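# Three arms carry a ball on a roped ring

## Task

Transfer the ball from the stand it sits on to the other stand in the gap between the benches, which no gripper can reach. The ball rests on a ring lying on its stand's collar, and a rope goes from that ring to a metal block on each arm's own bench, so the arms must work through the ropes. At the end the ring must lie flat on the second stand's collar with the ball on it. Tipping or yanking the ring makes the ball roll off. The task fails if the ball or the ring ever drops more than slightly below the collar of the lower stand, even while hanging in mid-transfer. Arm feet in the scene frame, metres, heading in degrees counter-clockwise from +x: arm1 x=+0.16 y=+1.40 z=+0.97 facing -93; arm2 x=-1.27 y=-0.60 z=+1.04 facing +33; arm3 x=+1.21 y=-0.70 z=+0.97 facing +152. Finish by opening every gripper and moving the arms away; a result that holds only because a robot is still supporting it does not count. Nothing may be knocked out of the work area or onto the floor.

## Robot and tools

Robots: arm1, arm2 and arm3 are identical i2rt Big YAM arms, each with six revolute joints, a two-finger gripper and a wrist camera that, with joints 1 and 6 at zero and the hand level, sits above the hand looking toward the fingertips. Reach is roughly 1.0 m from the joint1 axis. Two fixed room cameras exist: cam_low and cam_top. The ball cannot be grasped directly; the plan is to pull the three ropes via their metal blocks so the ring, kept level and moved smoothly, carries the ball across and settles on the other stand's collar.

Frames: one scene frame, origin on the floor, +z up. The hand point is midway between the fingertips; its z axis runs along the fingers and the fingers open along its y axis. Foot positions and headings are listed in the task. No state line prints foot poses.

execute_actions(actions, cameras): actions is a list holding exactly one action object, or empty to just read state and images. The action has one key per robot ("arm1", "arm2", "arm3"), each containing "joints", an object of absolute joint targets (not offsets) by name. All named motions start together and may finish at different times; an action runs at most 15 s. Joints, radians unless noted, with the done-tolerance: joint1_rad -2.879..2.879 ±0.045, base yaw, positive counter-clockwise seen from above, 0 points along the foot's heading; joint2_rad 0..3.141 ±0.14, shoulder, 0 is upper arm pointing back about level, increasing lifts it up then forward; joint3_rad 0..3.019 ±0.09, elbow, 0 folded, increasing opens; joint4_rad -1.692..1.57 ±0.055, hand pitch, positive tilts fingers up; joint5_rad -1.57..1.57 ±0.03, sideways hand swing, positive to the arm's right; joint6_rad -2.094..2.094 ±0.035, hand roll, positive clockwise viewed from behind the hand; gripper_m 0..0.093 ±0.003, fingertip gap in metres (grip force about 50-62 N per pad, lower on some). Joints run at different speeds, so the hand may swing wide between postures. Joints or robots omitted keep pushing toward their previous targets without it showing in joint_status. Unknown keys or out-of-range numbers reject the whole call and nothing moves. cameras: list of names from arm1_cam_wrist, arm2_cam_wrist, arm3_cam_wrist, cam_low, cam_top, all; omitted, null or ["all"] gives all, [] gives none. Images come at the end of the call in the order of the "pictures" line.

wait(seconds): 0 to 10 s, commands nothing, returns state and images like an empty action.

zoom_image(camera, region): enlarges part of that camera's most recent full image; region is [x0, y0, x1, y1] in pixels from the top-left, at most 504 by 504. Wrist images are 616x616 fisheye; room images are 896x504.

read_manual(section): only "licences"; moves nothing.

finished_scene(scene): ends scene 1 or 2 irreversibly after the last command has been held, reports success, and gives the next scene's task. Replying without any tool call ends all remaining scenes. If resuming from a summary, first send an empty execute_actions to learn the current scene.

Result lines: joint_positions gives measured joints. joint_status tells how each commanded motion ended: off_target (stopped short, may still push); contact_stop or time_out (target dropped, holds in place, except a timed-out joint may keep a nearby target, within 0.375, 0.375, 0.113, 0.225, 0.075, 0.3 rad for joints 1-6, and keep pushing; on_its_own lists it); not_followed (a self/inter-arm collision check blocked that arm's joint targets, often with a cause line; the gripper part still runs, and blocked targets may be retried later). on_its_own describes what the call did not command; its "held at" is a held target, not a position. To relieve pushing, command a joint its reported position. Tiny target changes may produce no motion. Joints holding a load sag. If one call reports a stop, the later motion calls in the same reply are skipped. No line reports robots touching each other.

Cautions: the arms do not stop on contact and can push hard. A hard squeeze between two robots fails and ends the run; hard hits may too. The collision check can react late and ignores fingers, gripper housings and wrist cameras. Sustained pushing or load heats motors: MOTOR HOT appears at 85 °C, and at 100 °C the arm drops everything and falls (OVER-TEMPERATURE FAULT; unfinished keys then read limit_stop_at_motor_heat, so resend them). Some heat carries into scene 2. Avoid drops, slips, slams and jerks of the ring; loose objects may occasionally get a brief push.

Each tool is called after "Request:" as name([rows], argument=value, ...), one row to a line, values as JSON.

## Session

Request:
execute_actions([
  {"arm1":{"joints":{"joint1_rad":0,"joint2_rad":1.528,"joint3_rad":1.352,"joint4_rad":-1.39,"joint5_rad":0,"joint6_rad":0,"gripper_m":0.09}},"arm2":{"joints":{"joint1_rad":0,"joint2_rad":1.528,"joint3_rad":1.352,"joint4_rad":-1.39,"joint5_rad":0,"joint6_rad":0,"gripper_m":0.09}},"arm3":{"joints":{"joint1_rad":0,"joint2_rad":1.528,"joint3_rad":1.352,"joint4_rad":-1.39,"joint5_rad":0,"joint6_rad":0,"gripper_m":0.09}}},
])

Scene clock: 1.67 s.
Motor temperatures (°C, as the motors report them): arm1=[27 29 29 27 27 28] | arm2=[25 28 27 26 28 26] | arm3=[27 28 30 24 26 27]
arm1.joint_positions: joint1_rad=-0.001 joint2_rad=+1.521 joint3_rad=+1.340 joint4_rad=-1.381 joint5_rad=-0.001 joint6_rad=-0.009 gripper_m=+0.090
arm1.joint_status: all done
arm1.hand: x=+0.1360 y=+0.9531 z=+1.1609 quat_wxyz=(-0.005, -0.720, -0.694, -0.002) (m; scene frame)
arm2.joint_positions: joint1_rad=+0.002 joint2_rad=+1.521 joint3_rad=+1.354 joint4_rad=-1.377 joint5_rad=-0.002 joint6_rad=-0.016 gripper_m=+0.090
arm2.joint_status: all done
arm2.hand: x=-0.8897 y=-0.3578 z=+1.2481 quat_wxyz=(-0.015, +0.291, -0.957, -0.003) (m; scene frame)
arm3.joint_positions: joint1_rad=-0.002 joint2_rad=+1.525 joint3_rad=+1.345 joint4_rad=-1.396 joint5_rad=-0.002 joint6_rad=-0.015 gripper_m=+0.090
arm3.joint_status: all done
arm3.hand: x=+0.8176 y=-0.4916 z=+1.1667 quat_wxyz=(-0.001, +0.972, -0.233, +0.008) (m; scene frame)
pictures: arm1_cam_wrist, arm2_cam_wrist, arm3_cam_wrist, cam_low, cam_top
Images, in order (width x height): arm1_cam_wrist 616x616, arm2_cam_wrist 616x616, arm3_cam_wrist 616x616, cam_low 896x504, cam_top 896x504.

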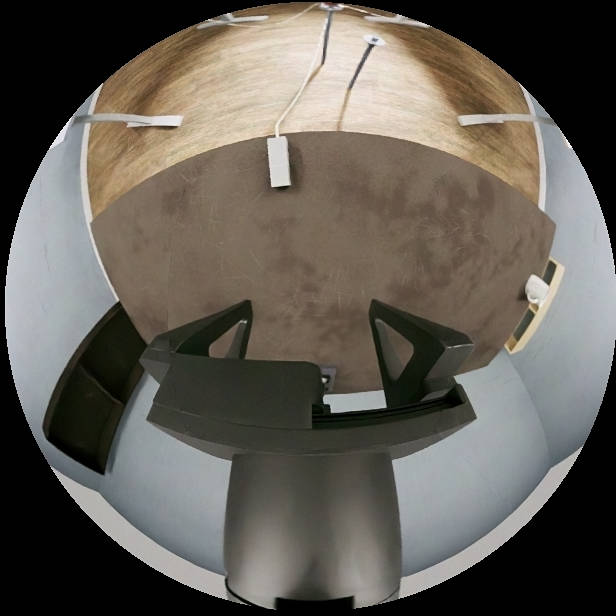

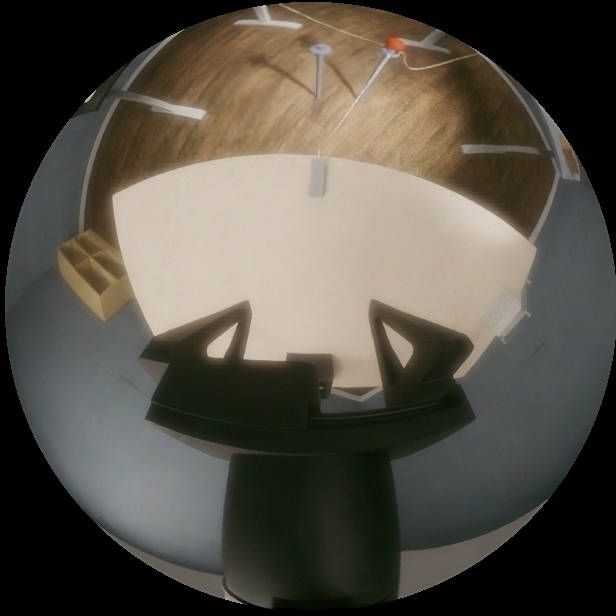

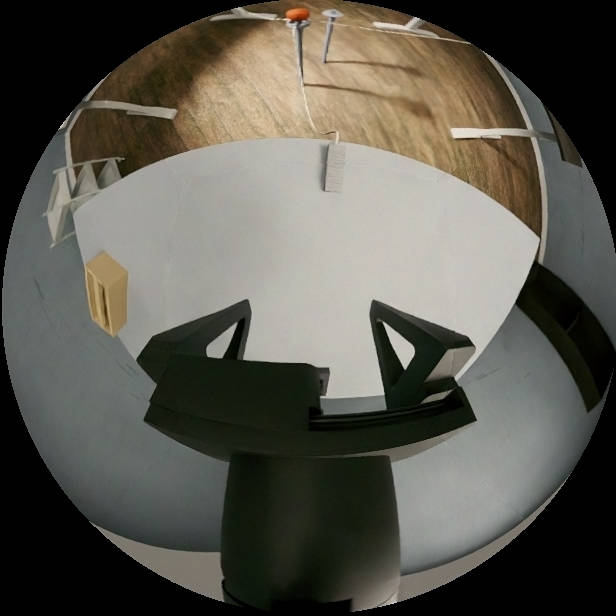

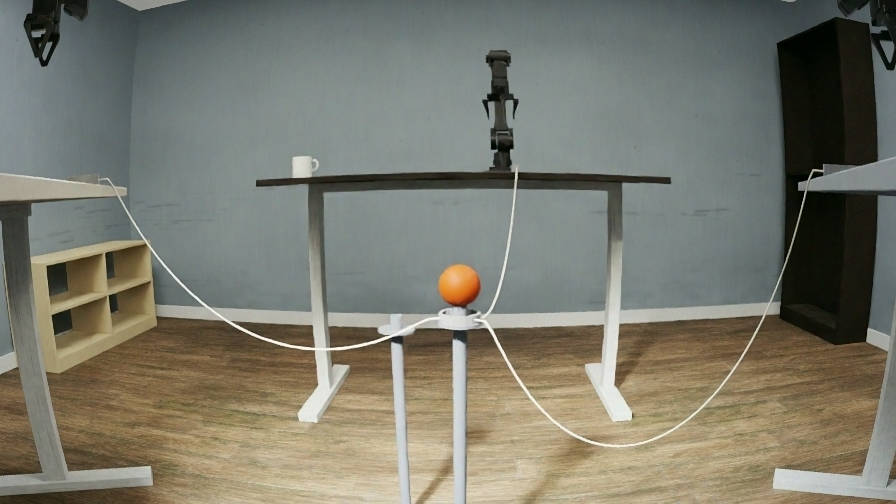

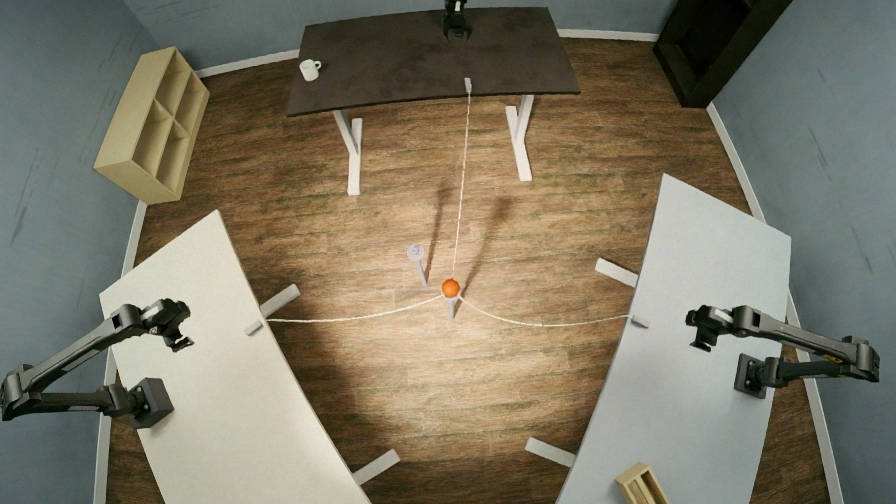

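Request:
execute_actions([
  {"arm1":{"joints":{"joint1_rad":0.09,"joint2_rad":1.95,"joint3_rad":1.56,"joint4_rad":-1.07}},"arm2":{"joints":{"joint1_rad":-0.035,"joint2_rad":2.04,"joint3_rad":1.465,"joint4_rad":-0.89,"joint6_rad":0.03}},"arm3":{"joints":{"joint1_rad":-0.068,"joint2_rad":1.93,"joint3_rad":1.475,"joint4_rad":-0.97,"joint6_rad":0.03}}},
], cameras=[])

Request:
execute_actions([
  {"arm1":{"joints":{"joint2_rad":2.05}},"arm2":{"joints":{"joint2_rad":2.137}},"arm3":{"joints":{"joint2_rad":2.03}}},
])

Scene clock: 6.47 s.
Motor temperatures (°C, as the motors report them): arm1=[27 29 30 27 27 28] | arm2=[25 29 27 26 28 26] | arm3=[27 28 31 24 26 27]
arm1.joint_positions: joint1_rad=+0.092 joint2_rad=+1.952 joint3_rad=+1.537 joint4_rad=-1.079 joint5_rad=-0.001 joint6_rad=-0.009 gripper_m=+0.090
arm1.joint_status: all done
arm1.hand: x=+0.1860 y=+0.8082 z=+1.0209 quat_wxyz=(-0.030, -0.686, -0.726, +0.022) (m; scene frame)
arm2.joint_positions: joint1_rad=-0.035 joint2_rad=+2.031 joint3_rad=+1.445 joint4_rad=-0.903 joint5_rad=-0.002 joint6_rad=+0.014 gripper_m=+0.090
arm2.joint_status: all done
arm2.hand: x=-0.7638 y=-0.3030 z=+1.0292 quat_wxyz=(-0.041, +0.259, -0.965, -0.011) (m; scene frame)
arm3.joint_positions: joint1_rad=-0.074 joint2_rad=+1.929 joint3_rad=+1.462 joint4_rad=-0.985 joint5_rad=-0.002 joint6_rad=+0.014 gripper_m=+0.090
arm3.joint_status: all done
arm3.hand: x=+0.7152 y=-0.3886 z=+1.0136 quat_wxyz=(-0.018, +0.958, -0.281, -0.052) (m; scene frame)
pictures: none
No camera images: the call's "cameras" was empty. Leave "cameras" out to get every camera's image.

Scene clock: 7.47 s.
Motor temperatures (°C, as the motors report them): arm1=[27 29 31 27 27 28] | arm2=[25 29 28 26 28 26] | arm3=[27 28 31 24 26 27]
arm1.joint_positions: joint1_rad=+0.092 joint2_rad=+2.044 joint3_rad=+1.537 joint4_rad=-1.078 joint5_rad=-0.001 joint6_rad=-0.009 gripper_m=+0.090
arm1.joint_status: all done
arm1.hand: x=+0.1860 y=+0.8174 z=+0.9685 quat_wxyz=(+0.003, -0.687, -0.727, -0.010) (m; scene frame)
arm2.joint_positions: joint1_rad=-0.035 joint2_rad=+2.134 joint3_rad=+1.445 joint4_rad=-0.901 joint5_rad=-0.002 joint6_rad=+0.014 gripper_m=+0.090
arm2.joint_status: all done
arm2.hand: x=-0.7785 y=-0.3121 z=+0.9716 quat_wxyz=(+0.007, +0.259, -0.966, +0.003) (m; scene frame)
arm3.joint_positions: joint1_rad=-0.074 joint2_rad=+2.021 joint3_rad=+1.462 joint4_rad=-0.983 joint5_rad=-0.002 joint6_rad=+0.014 gripper_m=+0.090
arm3.joint_status: all done
arm3.hand: x=+0.7239 y=-0.3935 z=+0.9621 quat_wxyz=(-0.006, +0.959, -0.282, -0.009) (m; scene frame)
pictures: arm1_cam_wrist, arm2_cam_wrist, arm3_cam_wrist, cam_low, cam_top
Images, in order (width x height): arm1_cam_wrist 616x616, arm2_cam_wrist 616x616, arm3_cam_wrist 616x616, cam_low 896x504, cam_top 896x504.

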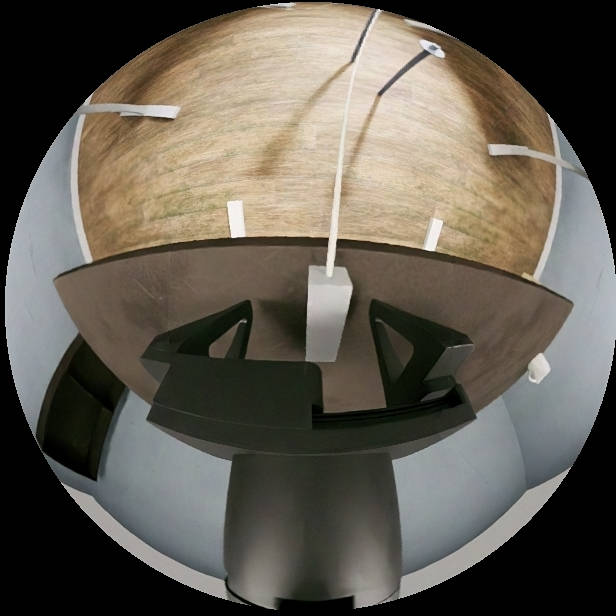

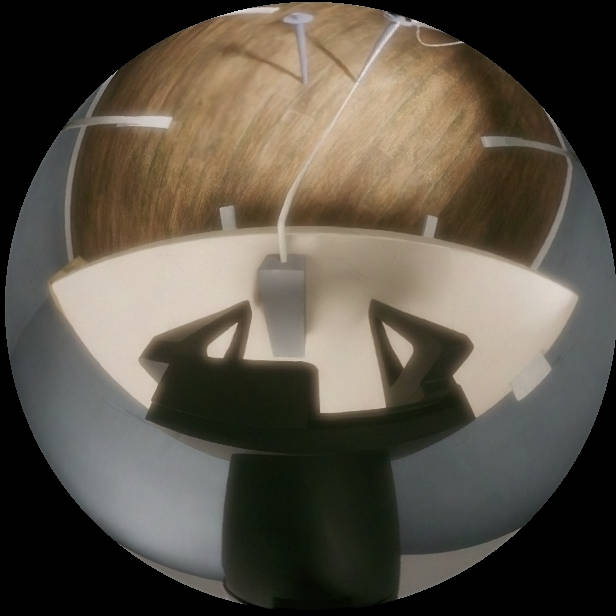

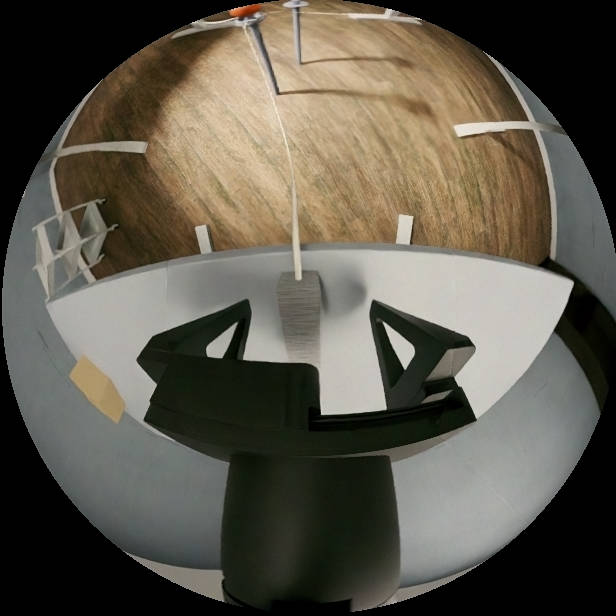

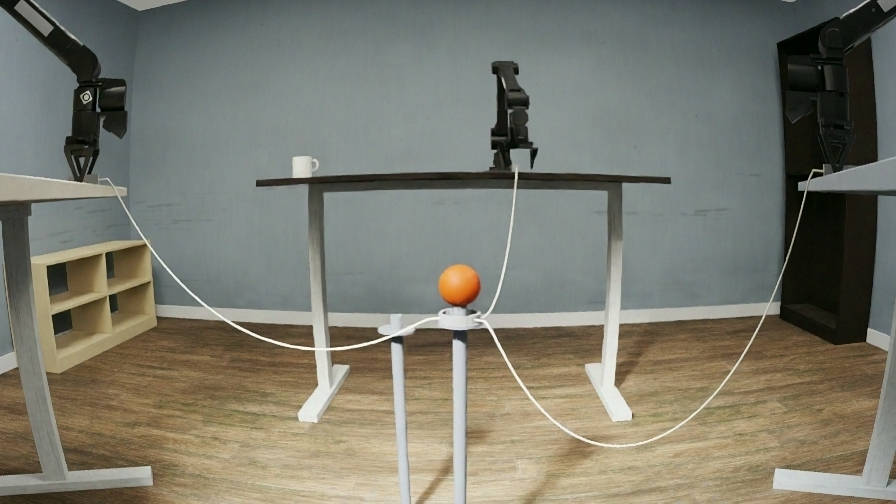

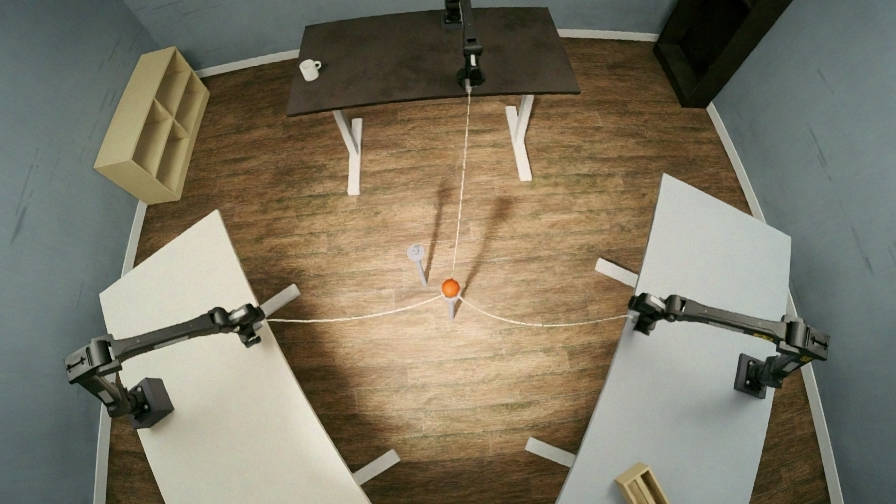

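Request:
execute_actions([
  {"arm1":{"joints":{"joint1_rad":0.06,"joint6_rad":0.08}},"arm2":{"joints":{"joint1_rad":0.005,"joint6_rad":-0.03}},"arm3":{"joints":{"joint1_rad":-0.05,"joint6_rad":-0.03}}},
], cameras=[])

Request:
execute_actions([
  {"arm1":{"joints":{"gripper_m":0}},"arm2":{"joints":{"gripper_m":0}},"arm3":{"joints":{"gripper_m":0}}},
], cameras=[])

Request:
execute_actions([
  {"arm1":{"joints":{"joint1_rad":0.03,"joint2_rad":2.05,"joint3_rad":1.91,"joint4_rad":-1.4,"joint6_rad":0.09}},"arm2":{"joints":{"joint1_rad":-0.285,"joint2_rad":1.975,"joint3_rad":1.44,"joint4_rad":-1.03,"joint6_rad":-0.13}},"arm3":{"joints":{"joint1_rad":0.426,"joint2_rad":1.56,"joint3_rad":1.2,"joint4_rad":-1.21,"joint6_rad":0.59}}},
])

Request:
zoom_image(camera="cam_top", region=[380, 210, 520, 350])

Scene clock: 12.53 s.
Motor temperatures (°C, as the motors report them): arm1=[27 30 31 27 27 28] | arm2=[25 29 28 26 28 26] | arm3=[27 29 31 24 26 27]
arm1.joint_positions: joint1_rad=+0.069 joint2_rad=+2.044 joint3_rad=+1.537 joint4_rad=-1.078 joint5_rad=-0.001 joint6_rad=+0.070 gripper_m=+0.090
arm1.joint_status: all done
arm1.hand: x=+0.1722 y=+0.8169 z=+0.9684 quat_wxyz=(+0.003, -0.723, -0.691, -0.010) (m; scene frame)
arm2.joint_positions: joint1_rad=+0.008 joint2_rad=+2.134 joint3_rad=+1.445 joint4_rad=-0.901 joint5_rad=-0.002 joint6_rad=-0.014 gripper_m=+0.090
arm2.joint_status: all done
arm2.hand: x=-0.7916 y=-0.2912 z=+0.9715 quat_wxyz=(+0.007, +0.293, -0.956, +0.003) (m; scene frame)
arm3.joint_positions: joint1_rad=-0.052 joint2_rad=+2.021 joint3_rad=+1.462 joint4_rad=-0.983 joint5_rad=-0.002 joint6_rad=-0.014 gripper_m=+0.090
arm3.joint_status: all done
arm3.hand: x=+0.7173 y=-0.4045 z=+0.9620 quat_wxyz=(-0.006, +0.966, -0.257, -0.009) (m; scene frame)
pictures: none
No camera images: the call's "cameras" was empty. Leave "cameras" out to get every camera's image.

Scene clock: 13.23 s.
Motor temperatures (°C, as the motors report them): arm1=[27 30 31 27 27 28] | arm2=[25 30 28 26 28 26] | arm3=[27 29 32 24 26 27]
arm1.joint_positions: joint1_rad=+0.069 joint2_rad=+2.044 joint3_rad=+1.537 joint4_rad=-1.077 joint5_rad=-0.001 joint6_rad=+0.071 gripper_m=+0.025
arm1.joint_status: gripper_m off_target (ended at +0.025, target +0.000)
arm1.hand: x=+0.1722 y=+0.8167 z=+0.9684 quat_wxyz=(+0.003, -0.723, -0.690, -0.010) (m; scene frame)
arm2.joint_positions: joint1_rad=+0.008 joint2_rad=+2.134 joint3_rad=+1.445 joint4_rad=-0.901 joint5_rad=-0.001 joint6_rad=-0.015 gripper_m=+0.025
arm2.joint_status: gripper_m off_target (ended at +0.025, target +0.000)
arm2.hand: x=-0.7913 y=-0.2916 z=+0.9715 quat_wxyz=(+0.007, +0.293, -0.956, +0.004) (m; scene frame)
arm3.joint_positions: joint1_rad=-0.052 joint2_rad=+2.021 joint3_rad=+1.462 joint4_rad=-0.983 joint5_rad=-0.001 joint6_rad=-0.015 gripper_m=+0.025
arm3.joint_status: gripper_m off_target (ended at +0.025, target +0.000)
arm3.hand: x=+0.7173 y=-0.4044 z=+0.9620 quat_wxyz=(-0.006, +0.966, -0.257, -0.009) (m; scene frame)
pictures: none
No camera images: the call's "cameras" was empty. Leave "cameras" out to get every camera's image.

Scene clock: 14.83 s.
Motor temperatures (°C, as the motors report them): arm1=[27 30 32 27 27 28] | arm2=[25 30 28 26 28 26] | arm3=[27 29 32 24 26 27]
arm1.joint_positions: joint1_rad=+0.036 joint2_rad=+2.041 joint3_rad=+1.869 joint4_rad=-1.391 joint5_rad=-0.001 joint6_rad=+0.080 gripper_m=+0.025
arm1.joint_status: all done
arm1.hand: x=+0.1518 y=+0.7696 z=+1.0886 quat_wxyz=(-0.004, -0.738, -0.675, -0.003) (m; scene frame)
arm2.joint_positions: joint1_rad=-0.278 joint2_rad=+1.962 joint3_rad=+1.440 joint4_rad=-1.017 joint5_rad=+0.001 joint6_rad=-0.115 gripper_m=+0.025
arm2.joint_status: all done
arm2.hand: x=-0.7264 y=-0.4407 z=+1.0643 quat_wxyz=(-0.018, +0.203, -0.979, +0.000) (m; scene frame)
arm3.joint_positions: joint1_rad=+0.427 joint2_rad=+1.547 joint3_rad=+1.199 joint4_rad=-1.197 joint5_rad=-0.003 joint6_rad=+0.574 gripper_m=+0.025
arm3.joint_status: all done
arm3.hand: x=+0.7681 y=-0.6751 z=+1.1025 quat_wxyz=(+0.001, +0.951, -0.310, -0.007) (m; scene frame)
pictures: arm1_cam_wrist, arm2_cam_wrist, arm3_cam_wrist, cam_low, cam_top
Images, in order (width x height): arm1_cam_wrist 616x616, arm2_cam_wrist 616x616, arm3_cam_wrist 616x616, cam_low 896x504, cam_top 896x504.

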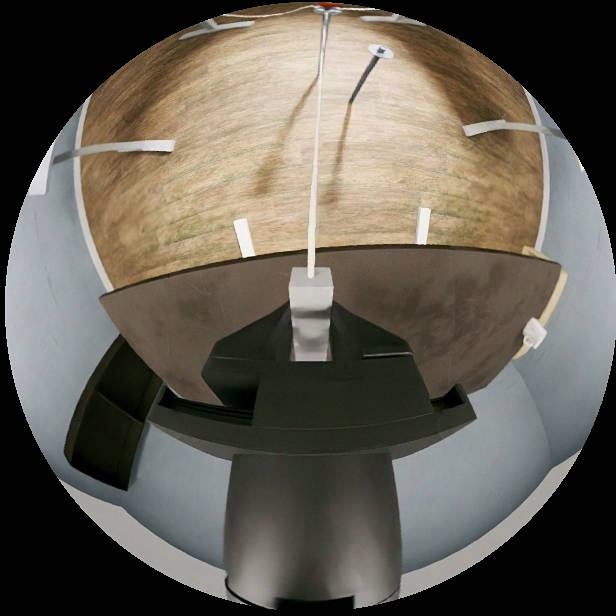

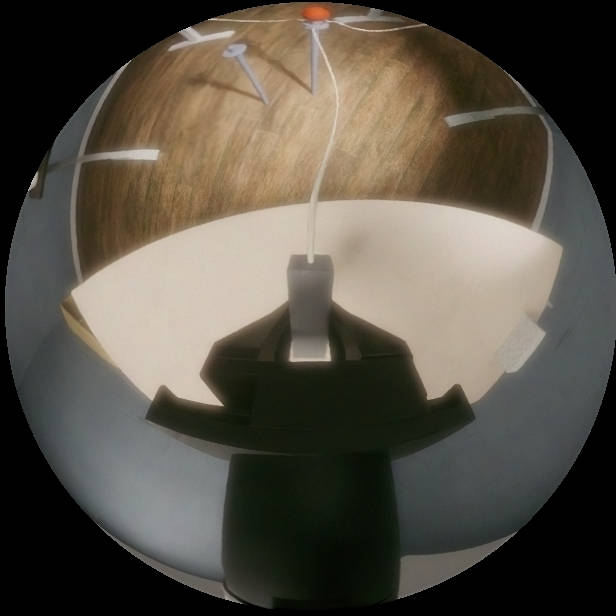

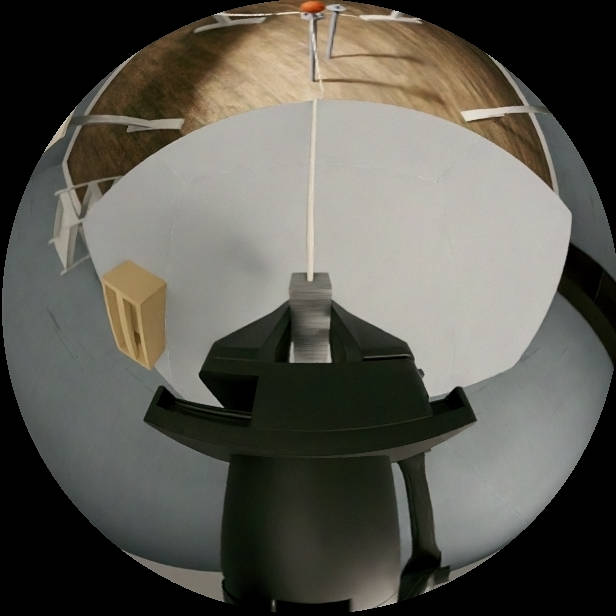

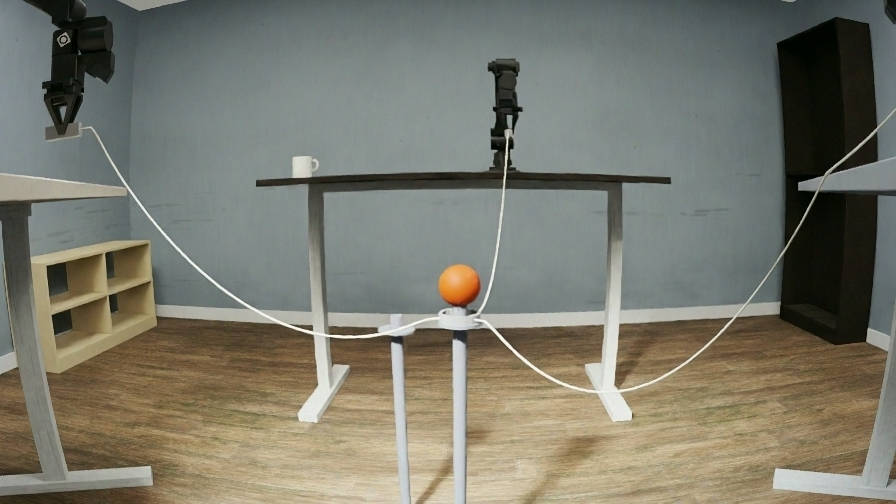

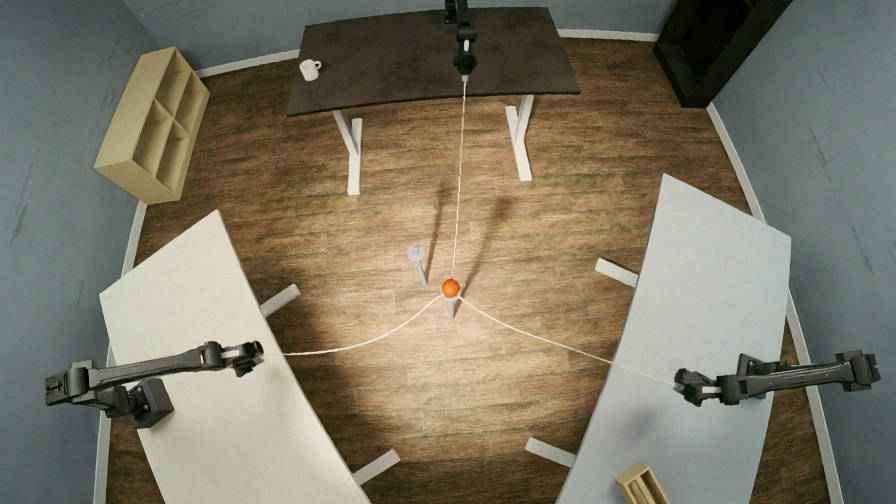

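Region (380, 210, 520, 350) of cam_top's 896x504 image, scaled by 3.600, with more detail than that image has.

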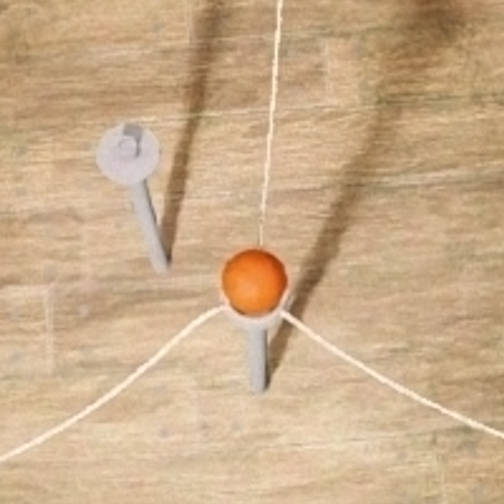

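Request:
execute_actions([
  {"arm1":{"joints":{"joint2_rad":1.945}},"arm2":{"joints":{"joint2_rad":1.84,"joint4_rad":-1.08}},"arm3":{"joints":{"joint1_rad":0.485,"joint2_rad":1.415,"joint3_rad":1.35,"joint4_rad":-1.5,"joint6_rad":0.65}}},
], cameras=["cam_low","cam_top"])

Scene clock: 18.10 s.
Motor temperatures (°C, as the motors report them): arm1=[27 31 33 27 27 28] | arm2=[25 30 29 26 28 26] | arm3=[27 29 32 24 26 27]
arm1.joint_positions: joint1_rad=+0.036 joint2_rad=+1.935 joint3_rad=+1.869 joint4_rad=-1.393 joint5_rad=-0.001 joint6_rad=+0.080 gripper_m=+0.025
arm1.joint_status: all done
arm1.hand: x=+0.1513 y=+0.7726 z=+1.1532 quat_wxyz=(-0.043, -0.737, -0.674, +0.033) (m; scene frame)
arm2.joint_positions: joint1_rad=-0.278 joint2_rad=+1.827 joint3_rad=+1.440 joint4_rad=-1.068 joint5_rad=+0.001 joint6_rad=-0.115 gripper_m=+0.025
arm2.joint_status: all done
arm2.hand: x=-0.7290 y=-0.4412 z=+1.1371 quat_wxyz=(-0.060, +0.202, -0.977, -0.004) (m; scene frame)
arm3.joint_positions: joint1_rad=+0.490 joint2_rad=+1.404 joint3_rad=+1.325 joint4_rad=-1.487 joint5_rad=-0.001 joint6_rad=+0.635 gripper_m=+0.025
arm3.joint_status: all done
arm3.hand: x=+0.8043 y=-0.7029 z=+1.2076 quat_wxyz=(-0.002, +0.951, -0.309, +0.003) (m; scene frame)
pictures: cam_low, cam_top
Images, in order (width x height): cam_low 896x504, cam_top 896x504.

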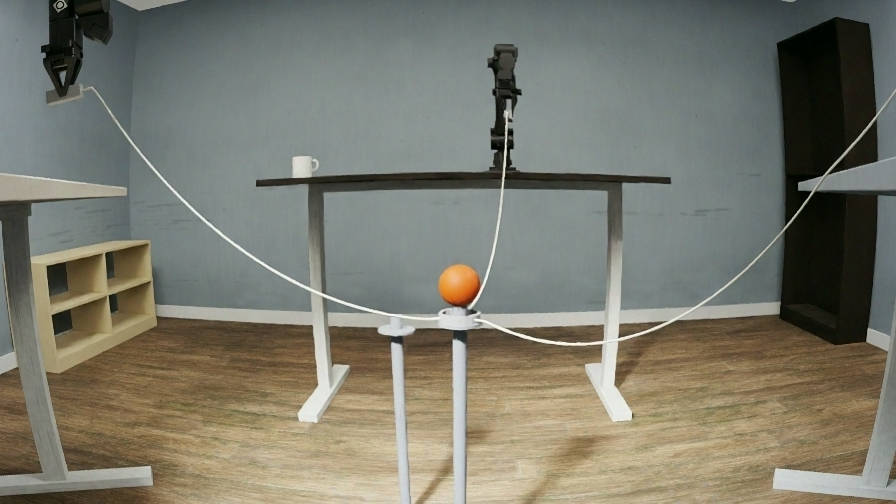

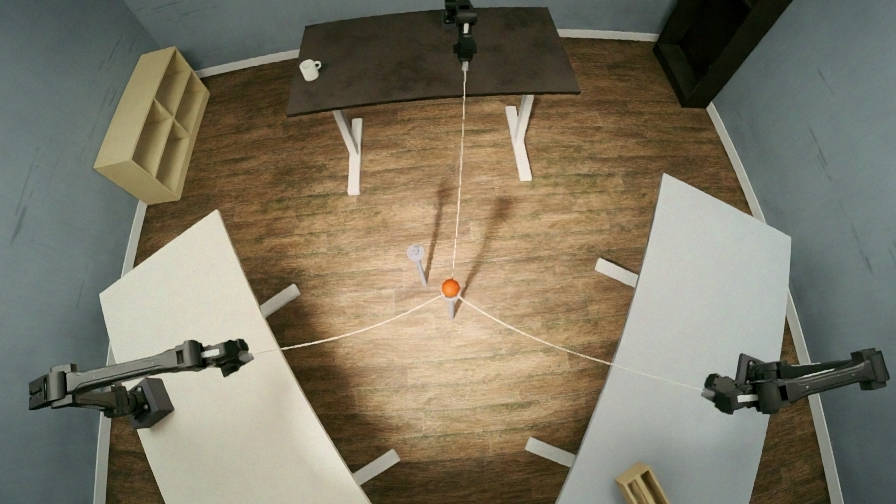

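Request:
execute_actions([
  {"arm1":{"joints":{"joint2_rad":1.895,"joint4_rad":-1.455}},"arm2":{"joints":{"joint4_rad":-1.16}},"arm3":{"joints":{"joint2_rad":1.25}}},
], cameras=["cam_low","cam_top","arm2_cam_wrist"])

Scene clock: 20.77 s.
Motor temperatures (°C, as the motors report them): arm1=[27 31 33 27 27 28] | arm2=[25 30 29 26 28 26] | arm3=[27 29 33 24 26 27]
arm1.joint_positions: joint1_rad=+0.036 joint2_rad=+1.907 joint3_rad=+1.869 joint4_rad=-1.447 joint5_rad=-0.001 joint6_rad=+0.080 gripper_m=+0.025
arm1.joint_status: all done
arm1.hand: x=+0.1513 y=+0.7876 z=+1.1684 quat_wxyz=(-0.033, -0.737, -0.675, +0.024) (m; scene frame)
arm2.joint_positions: joint1_rad=-0.278 joint2_rad=+1.827 joint3_rad=+1.440 joint4_rad=-1.147 joint5_rad=+0.001 joint6_rad=-0.115 gripper_m=+0.025
arm2.joint_status: all done
arm2.hand: x=-0.7474 y=-0.4468 z=+1.1355 quat_wxyz=(-0.021, +0.203, -0.979, +0.000) (m; scene frame)
arm3.joint_positions: joint1_rad=+0.490 joint2_rad=+1.241 joint3_rad=+1.325 joint4_rad=-1.489 joint5_rad=-0.001 joint6_rad=+0.635 gripper_m=+0.025
arm3.joint_status: all done
arm3.hand: x=+0.8268 y=-0.7029 z=+1.2689 quat_wxyz=(+0.024, +0.948, -0.308, -0.073) (m; scene frame)
pictures: arm2_cam_wrist, cam_low, cam_top
Images, in order (width x height): arm2_cam_wrist 616x616, cam_low 896x504, cam_top 896x504.

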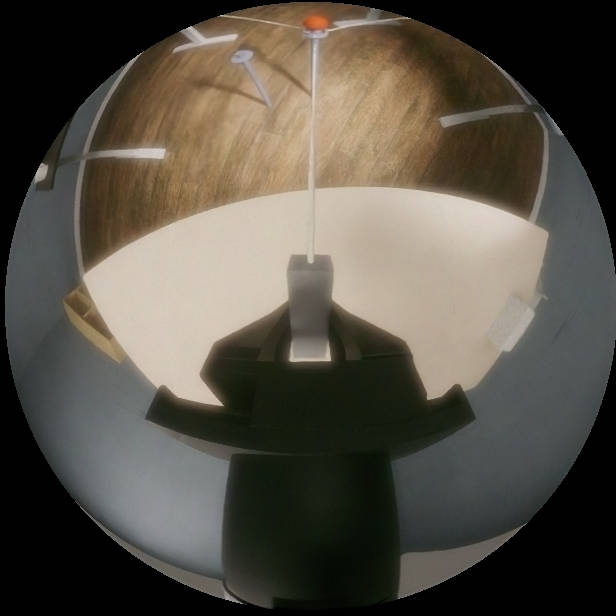

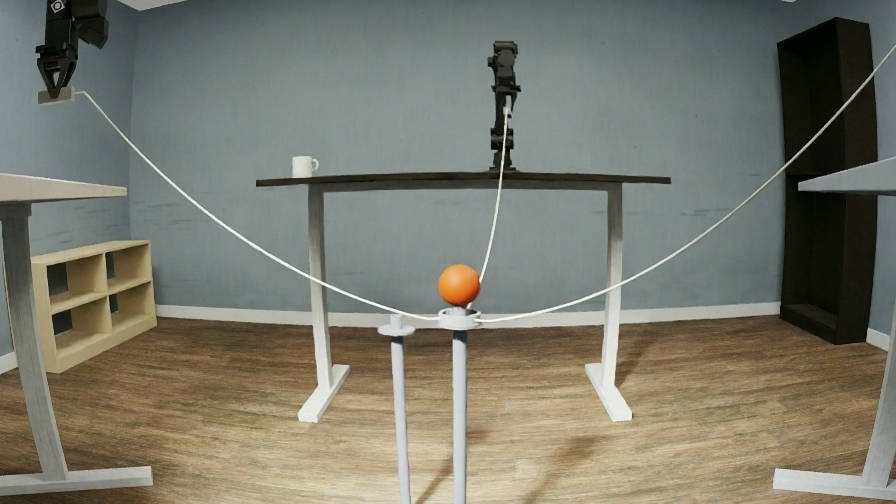

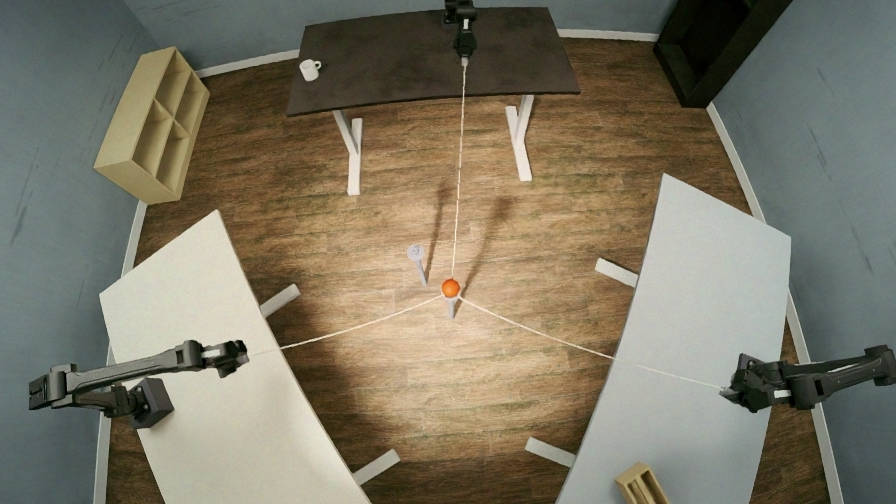

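Request:
execute_actions([
  {"arm1":{"joints":{"joint2_rad":1.862}},"arm2":{"joints":{"joint2_rad":1.775}},"arm3":{"joints":{"joint4_rad":-1.63}}},
], cameras=["cam_low","cam_top"])

Request:
zoom_image(camera="cam_low", region=[340, 100, 600, 350])

Scene clock: 22.97 s.
Motor temperatures (°C, as the motors report them): arm1=[27 31 33 27 27 28] | arm2=[25 30 29 26 28 26] | arm3=[27 29 33 24 26 27]
arm1.joint_positions: joint1_rad=+0.036 joint2_rad=+1.873 joint3_rad=+1.869 joint4_rad=-1.447 joint5_rad=-0.001 joint6_rad=+0.080 gripper_m=+0.025
arm1.joint_status: all done
arm1.hand: x=+0.1511 y=+0.7905 z=+1.1889 quat_wxyz=(-0.046, -0.736, -0.674, +0.036) (m; scene frame)
arm2.joint_positions: joint1_rad=-0.278 joint2_rad=+1.775 joint3_rad=+1.440 joint4_rad=-1.147 joint5_rad=+0.001 joint6_rad=-0.115 gripper_m=+0.025
arm2.joint_status: all done
arm2.hand: x=-0.7462 y=-0.4464 z=+1.1630 quat_wxyz=(-0.047, +0.202, -0.978, -0.003) (m; scene frame)
arm3.joint_positions: joint1_rad=+0.490 joint2_rad=+1.241 joint3_rad=+1.325 joint4_rad=-1.616 joint5_rad=-0.001 joint6_rad=+0.635 gripper_m=+0.025
arm3.joint_status: all done
arm3.hand: x=+0.8579 y=-0.7027 z=+1.2661 quat_wxyz=(+0.004, +0.951, -0.309, -0.013) (m; scene frame)
pictures: cam_low, cam_top
Images, in order (width x height): cam_low 896x504, cam_top 896x504.

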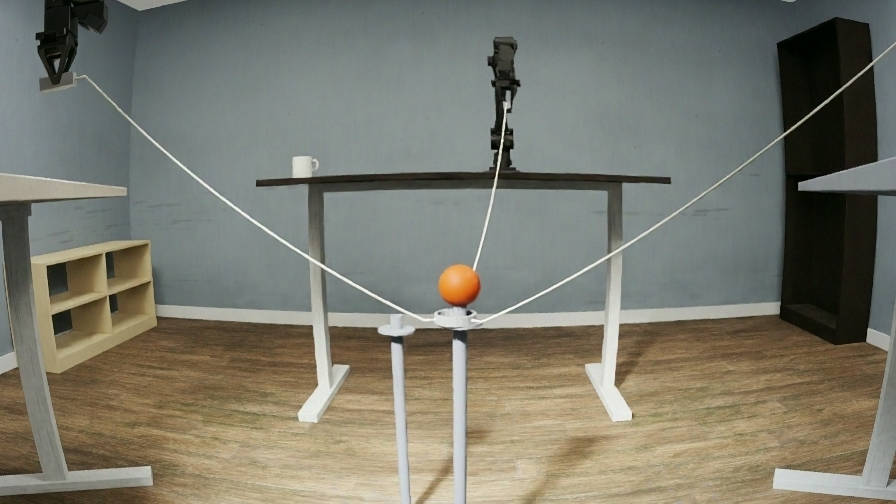

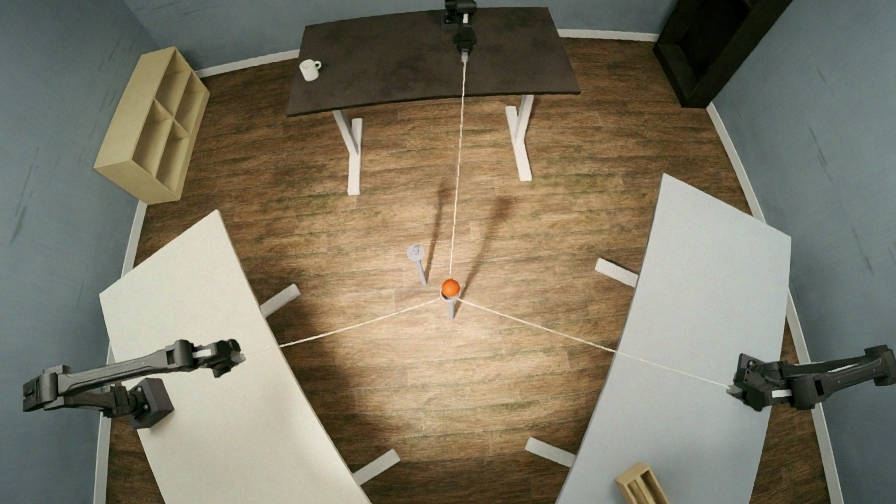

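Region (340, 100, 600, 350) of cam_low's 896x504 image, scaled by 1.938, with more detail than that image has; it fills the top 485 rows of this view, and the rest is white.

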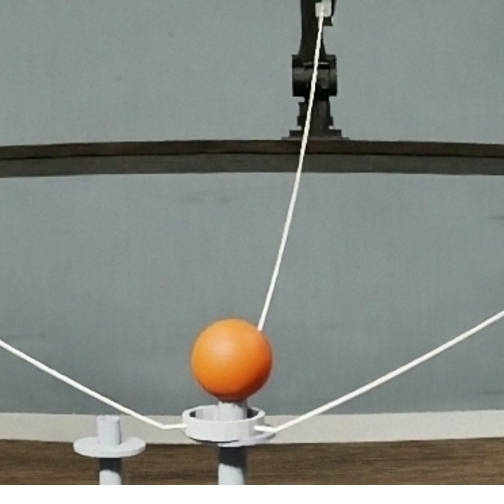

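Request:
execute_actions([
  {"arm1":{"joints":{"joint2_rad":1.83}},"arm2":{"joints":{"joint2_rad":1.74}},"arm3":{"joints":{"joint2_rad":1.17}}},
], cameras=["cam_low","cam_top"])

Request:
zoom_image(camera="cam_low", region=[360, 220, 540, 350])

Request:
zoom_image(camera="cam_top", region=[380, 210, 520, 350])

Scene clock: 25.33 s.
Motor temperatures (°C, as the motors report them): arm1=[27 31 34 27 27 28] | arm2=[25 30 29 26 28 26] | arm3=[27 29 33 24 26 27]
arm1.joint_positions: joint1_rad=+0.036 joint2_rad=+1.848 joint3_rad=+1.869 joint4_rad=-1.447 joint5_rad=-0.001 joint6_rad=+0.081 gripper_m=+0.025
arm1.joint_status: all done
arm1.hand: x=+0.1510 y=+0.7929 z=+1.2033 quat_wxyz=(-0.055, -0.736, -0.673, +0.044) (m; scene frame)
arm2.joint_positions: joint1_rad=-0.278 joint2_rad=+1.750 joint3_rad=+1.440 joint4_rad=-1.147 joint5_rad=+0.001 joint6_rad=-0.115 gripper_m=+0.025
arm2.joint_status: all done
arm2.hand: x=-0.7461 y=-0.4463 z=+1.1764 quat_wxyz=(-0.060, +0.202, -0.977, -0.004) (m; scene frame)
arm3.joint_positions: joint1_rad=+0.490 joint2_rad=+1.171 joint3_rad=+1.325 joint4_rad=-1.616 joint5_rad=-0.001 joint6_rad=+0.635 gripper_m=+0.025
arm3.joint_status: all done
arm3.hand: x=+0.8701 y=-0.7027 z=+1.2890 quat_wxyz=(+0.015, +0.950, -0.309, -0.046) (m; scene frame)
pictures: cam_low, cam_top
Images, in order (width x height): cam_low 896x504, cam_top 896x504.

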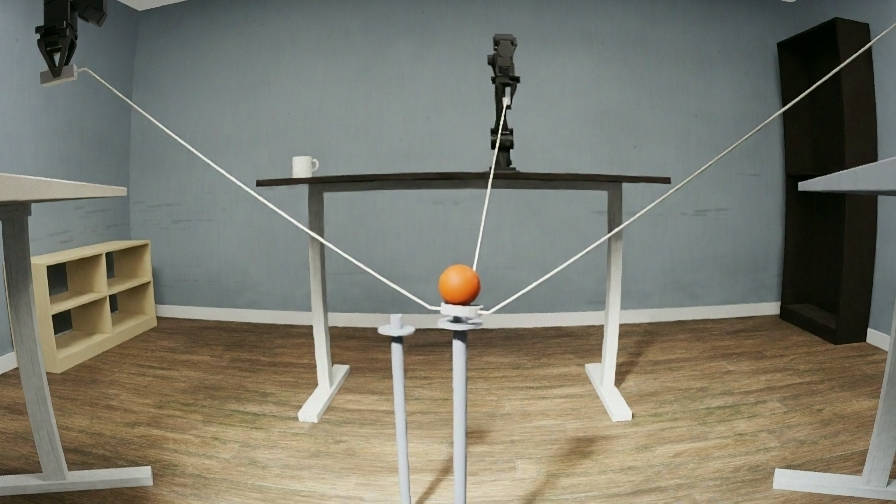

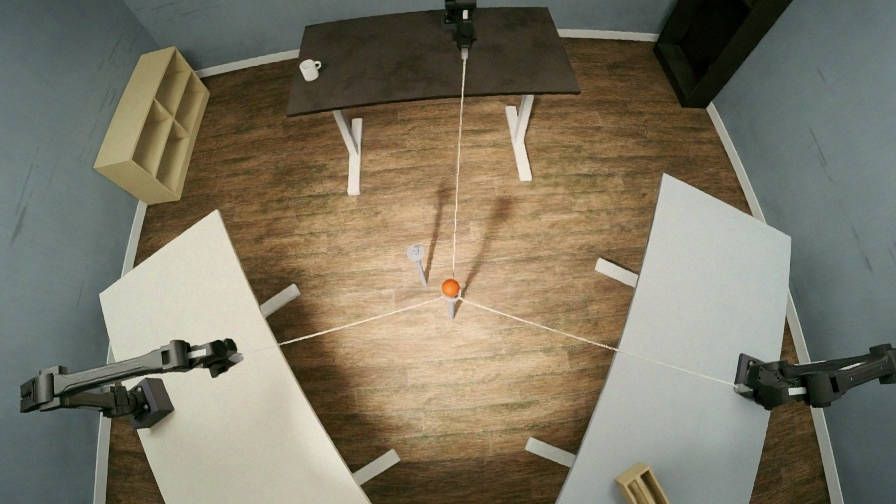

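Region (360, 220, 540, 350) of cam_low's 896x504 image, scaled by 2.800, with more detail than that image has.

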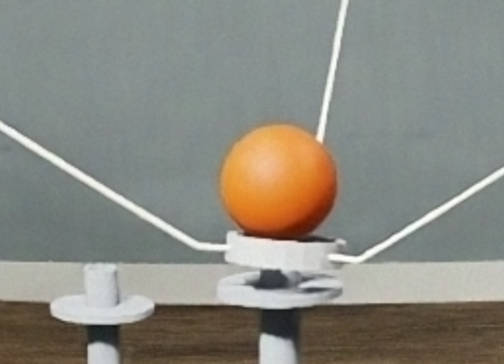

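Region (380, 210, 520, 350) of cam_top's 896x504 image, scaled by 3.600, with more detail than that image has.

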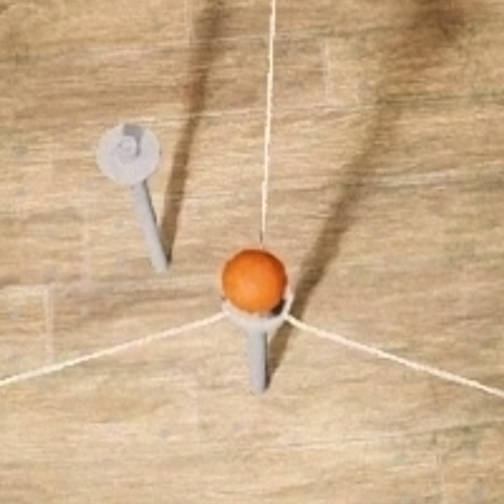

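Request:
execute_actions([
  {"arm1":{"joints":{"joint2_rad":1.795}}},
], cameras=["cam_low","cam_top"])

Request:
zoom_image(camera="cam_low", region=[360, 220, 540, 350])

Request:
zoom_image(camera="cam_top", region=[380, 210, 520, 350])

Scene clock: 27.20 s.
Motor temperatures (°C, as the motors report them): arm1=[27 31 34 27 27 28] | arm2=[25 30 29 26 28 26] | arm3=[27 29 34 24 26 27]
arm1.joint_positions: joint1_rad=+0.036 joint2_rad=+1.810 joint3_rad=+1.869 joint4_rad=-1.447 joint5_rad=-0.001 joint6_rad=+0.081 gripper_m=+0.025
arm1.joint_status: all done
arm1.hand: x=+0.1508 y=+0.7975 z=+1.2256 quat_wxyz=(-0.069, -0.735, -0.672, +0.057) (m; scene frame)
arm2.joint_positions: joint1_rad=-0.278 joint2_rad=+1.750 joint3_rad=+1.440 joint4_rad=-1.147 joint5_rad=+0.001 joint6_rad=-0.115 gripper_m=+0.025
arm2.joint_status: not commanded
arm2.hand: x=-0.7461 y=-0.4463 z=+1.1764 quat_wxyz=(-0.060, +0.202, -0.977, -0.004) (m; scene frame)
arm3.joint_positions: joint1_rad=+0.490 joint2_rad=+1.171 joint3_rad=+1.325 joint4_rad=-1.616 joint5_rad=-0.001 joint6_rad=+0.635 gripper_m=+0.025
arm3.joint_status: not commanded
arm3.hand: x=+0.8701 y=-0.7027 z=+1.2890 quat_wxyz=(+0.015, +0.950, -0.309, -0.046) (m; scene frame)
pictures: cam_low, cam_top
Images, in order (width x height): cam_low 896x504, cam_top 896x504.

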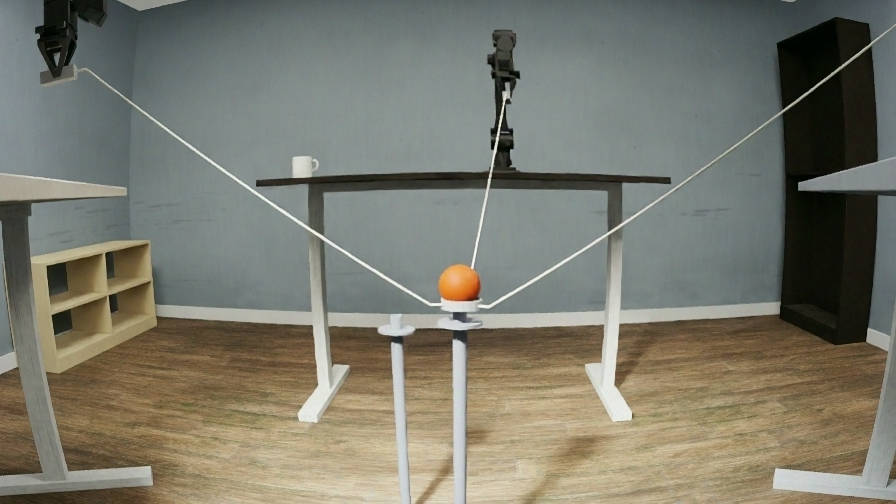

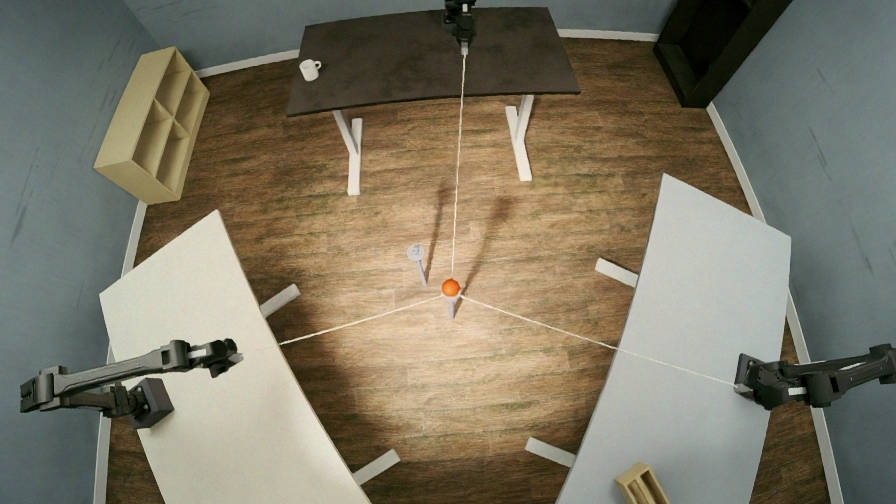

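Region (360, 220, 540, 350) of cam_low's 896x504 image, scaled by 2.800, with more detail than that image has.

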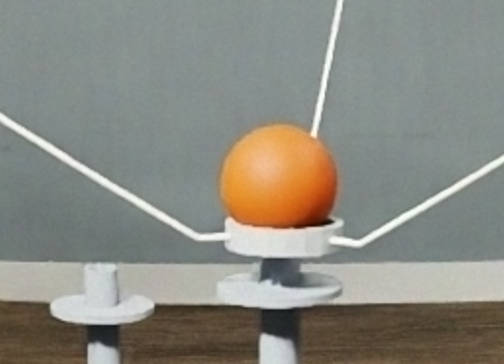

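Region (380, 210, 520, 350) of cam_top's 896x504 image, scaled by 3.600, with more detail than that image has.

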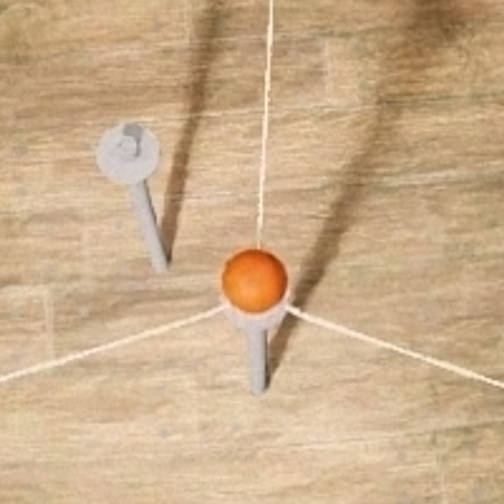

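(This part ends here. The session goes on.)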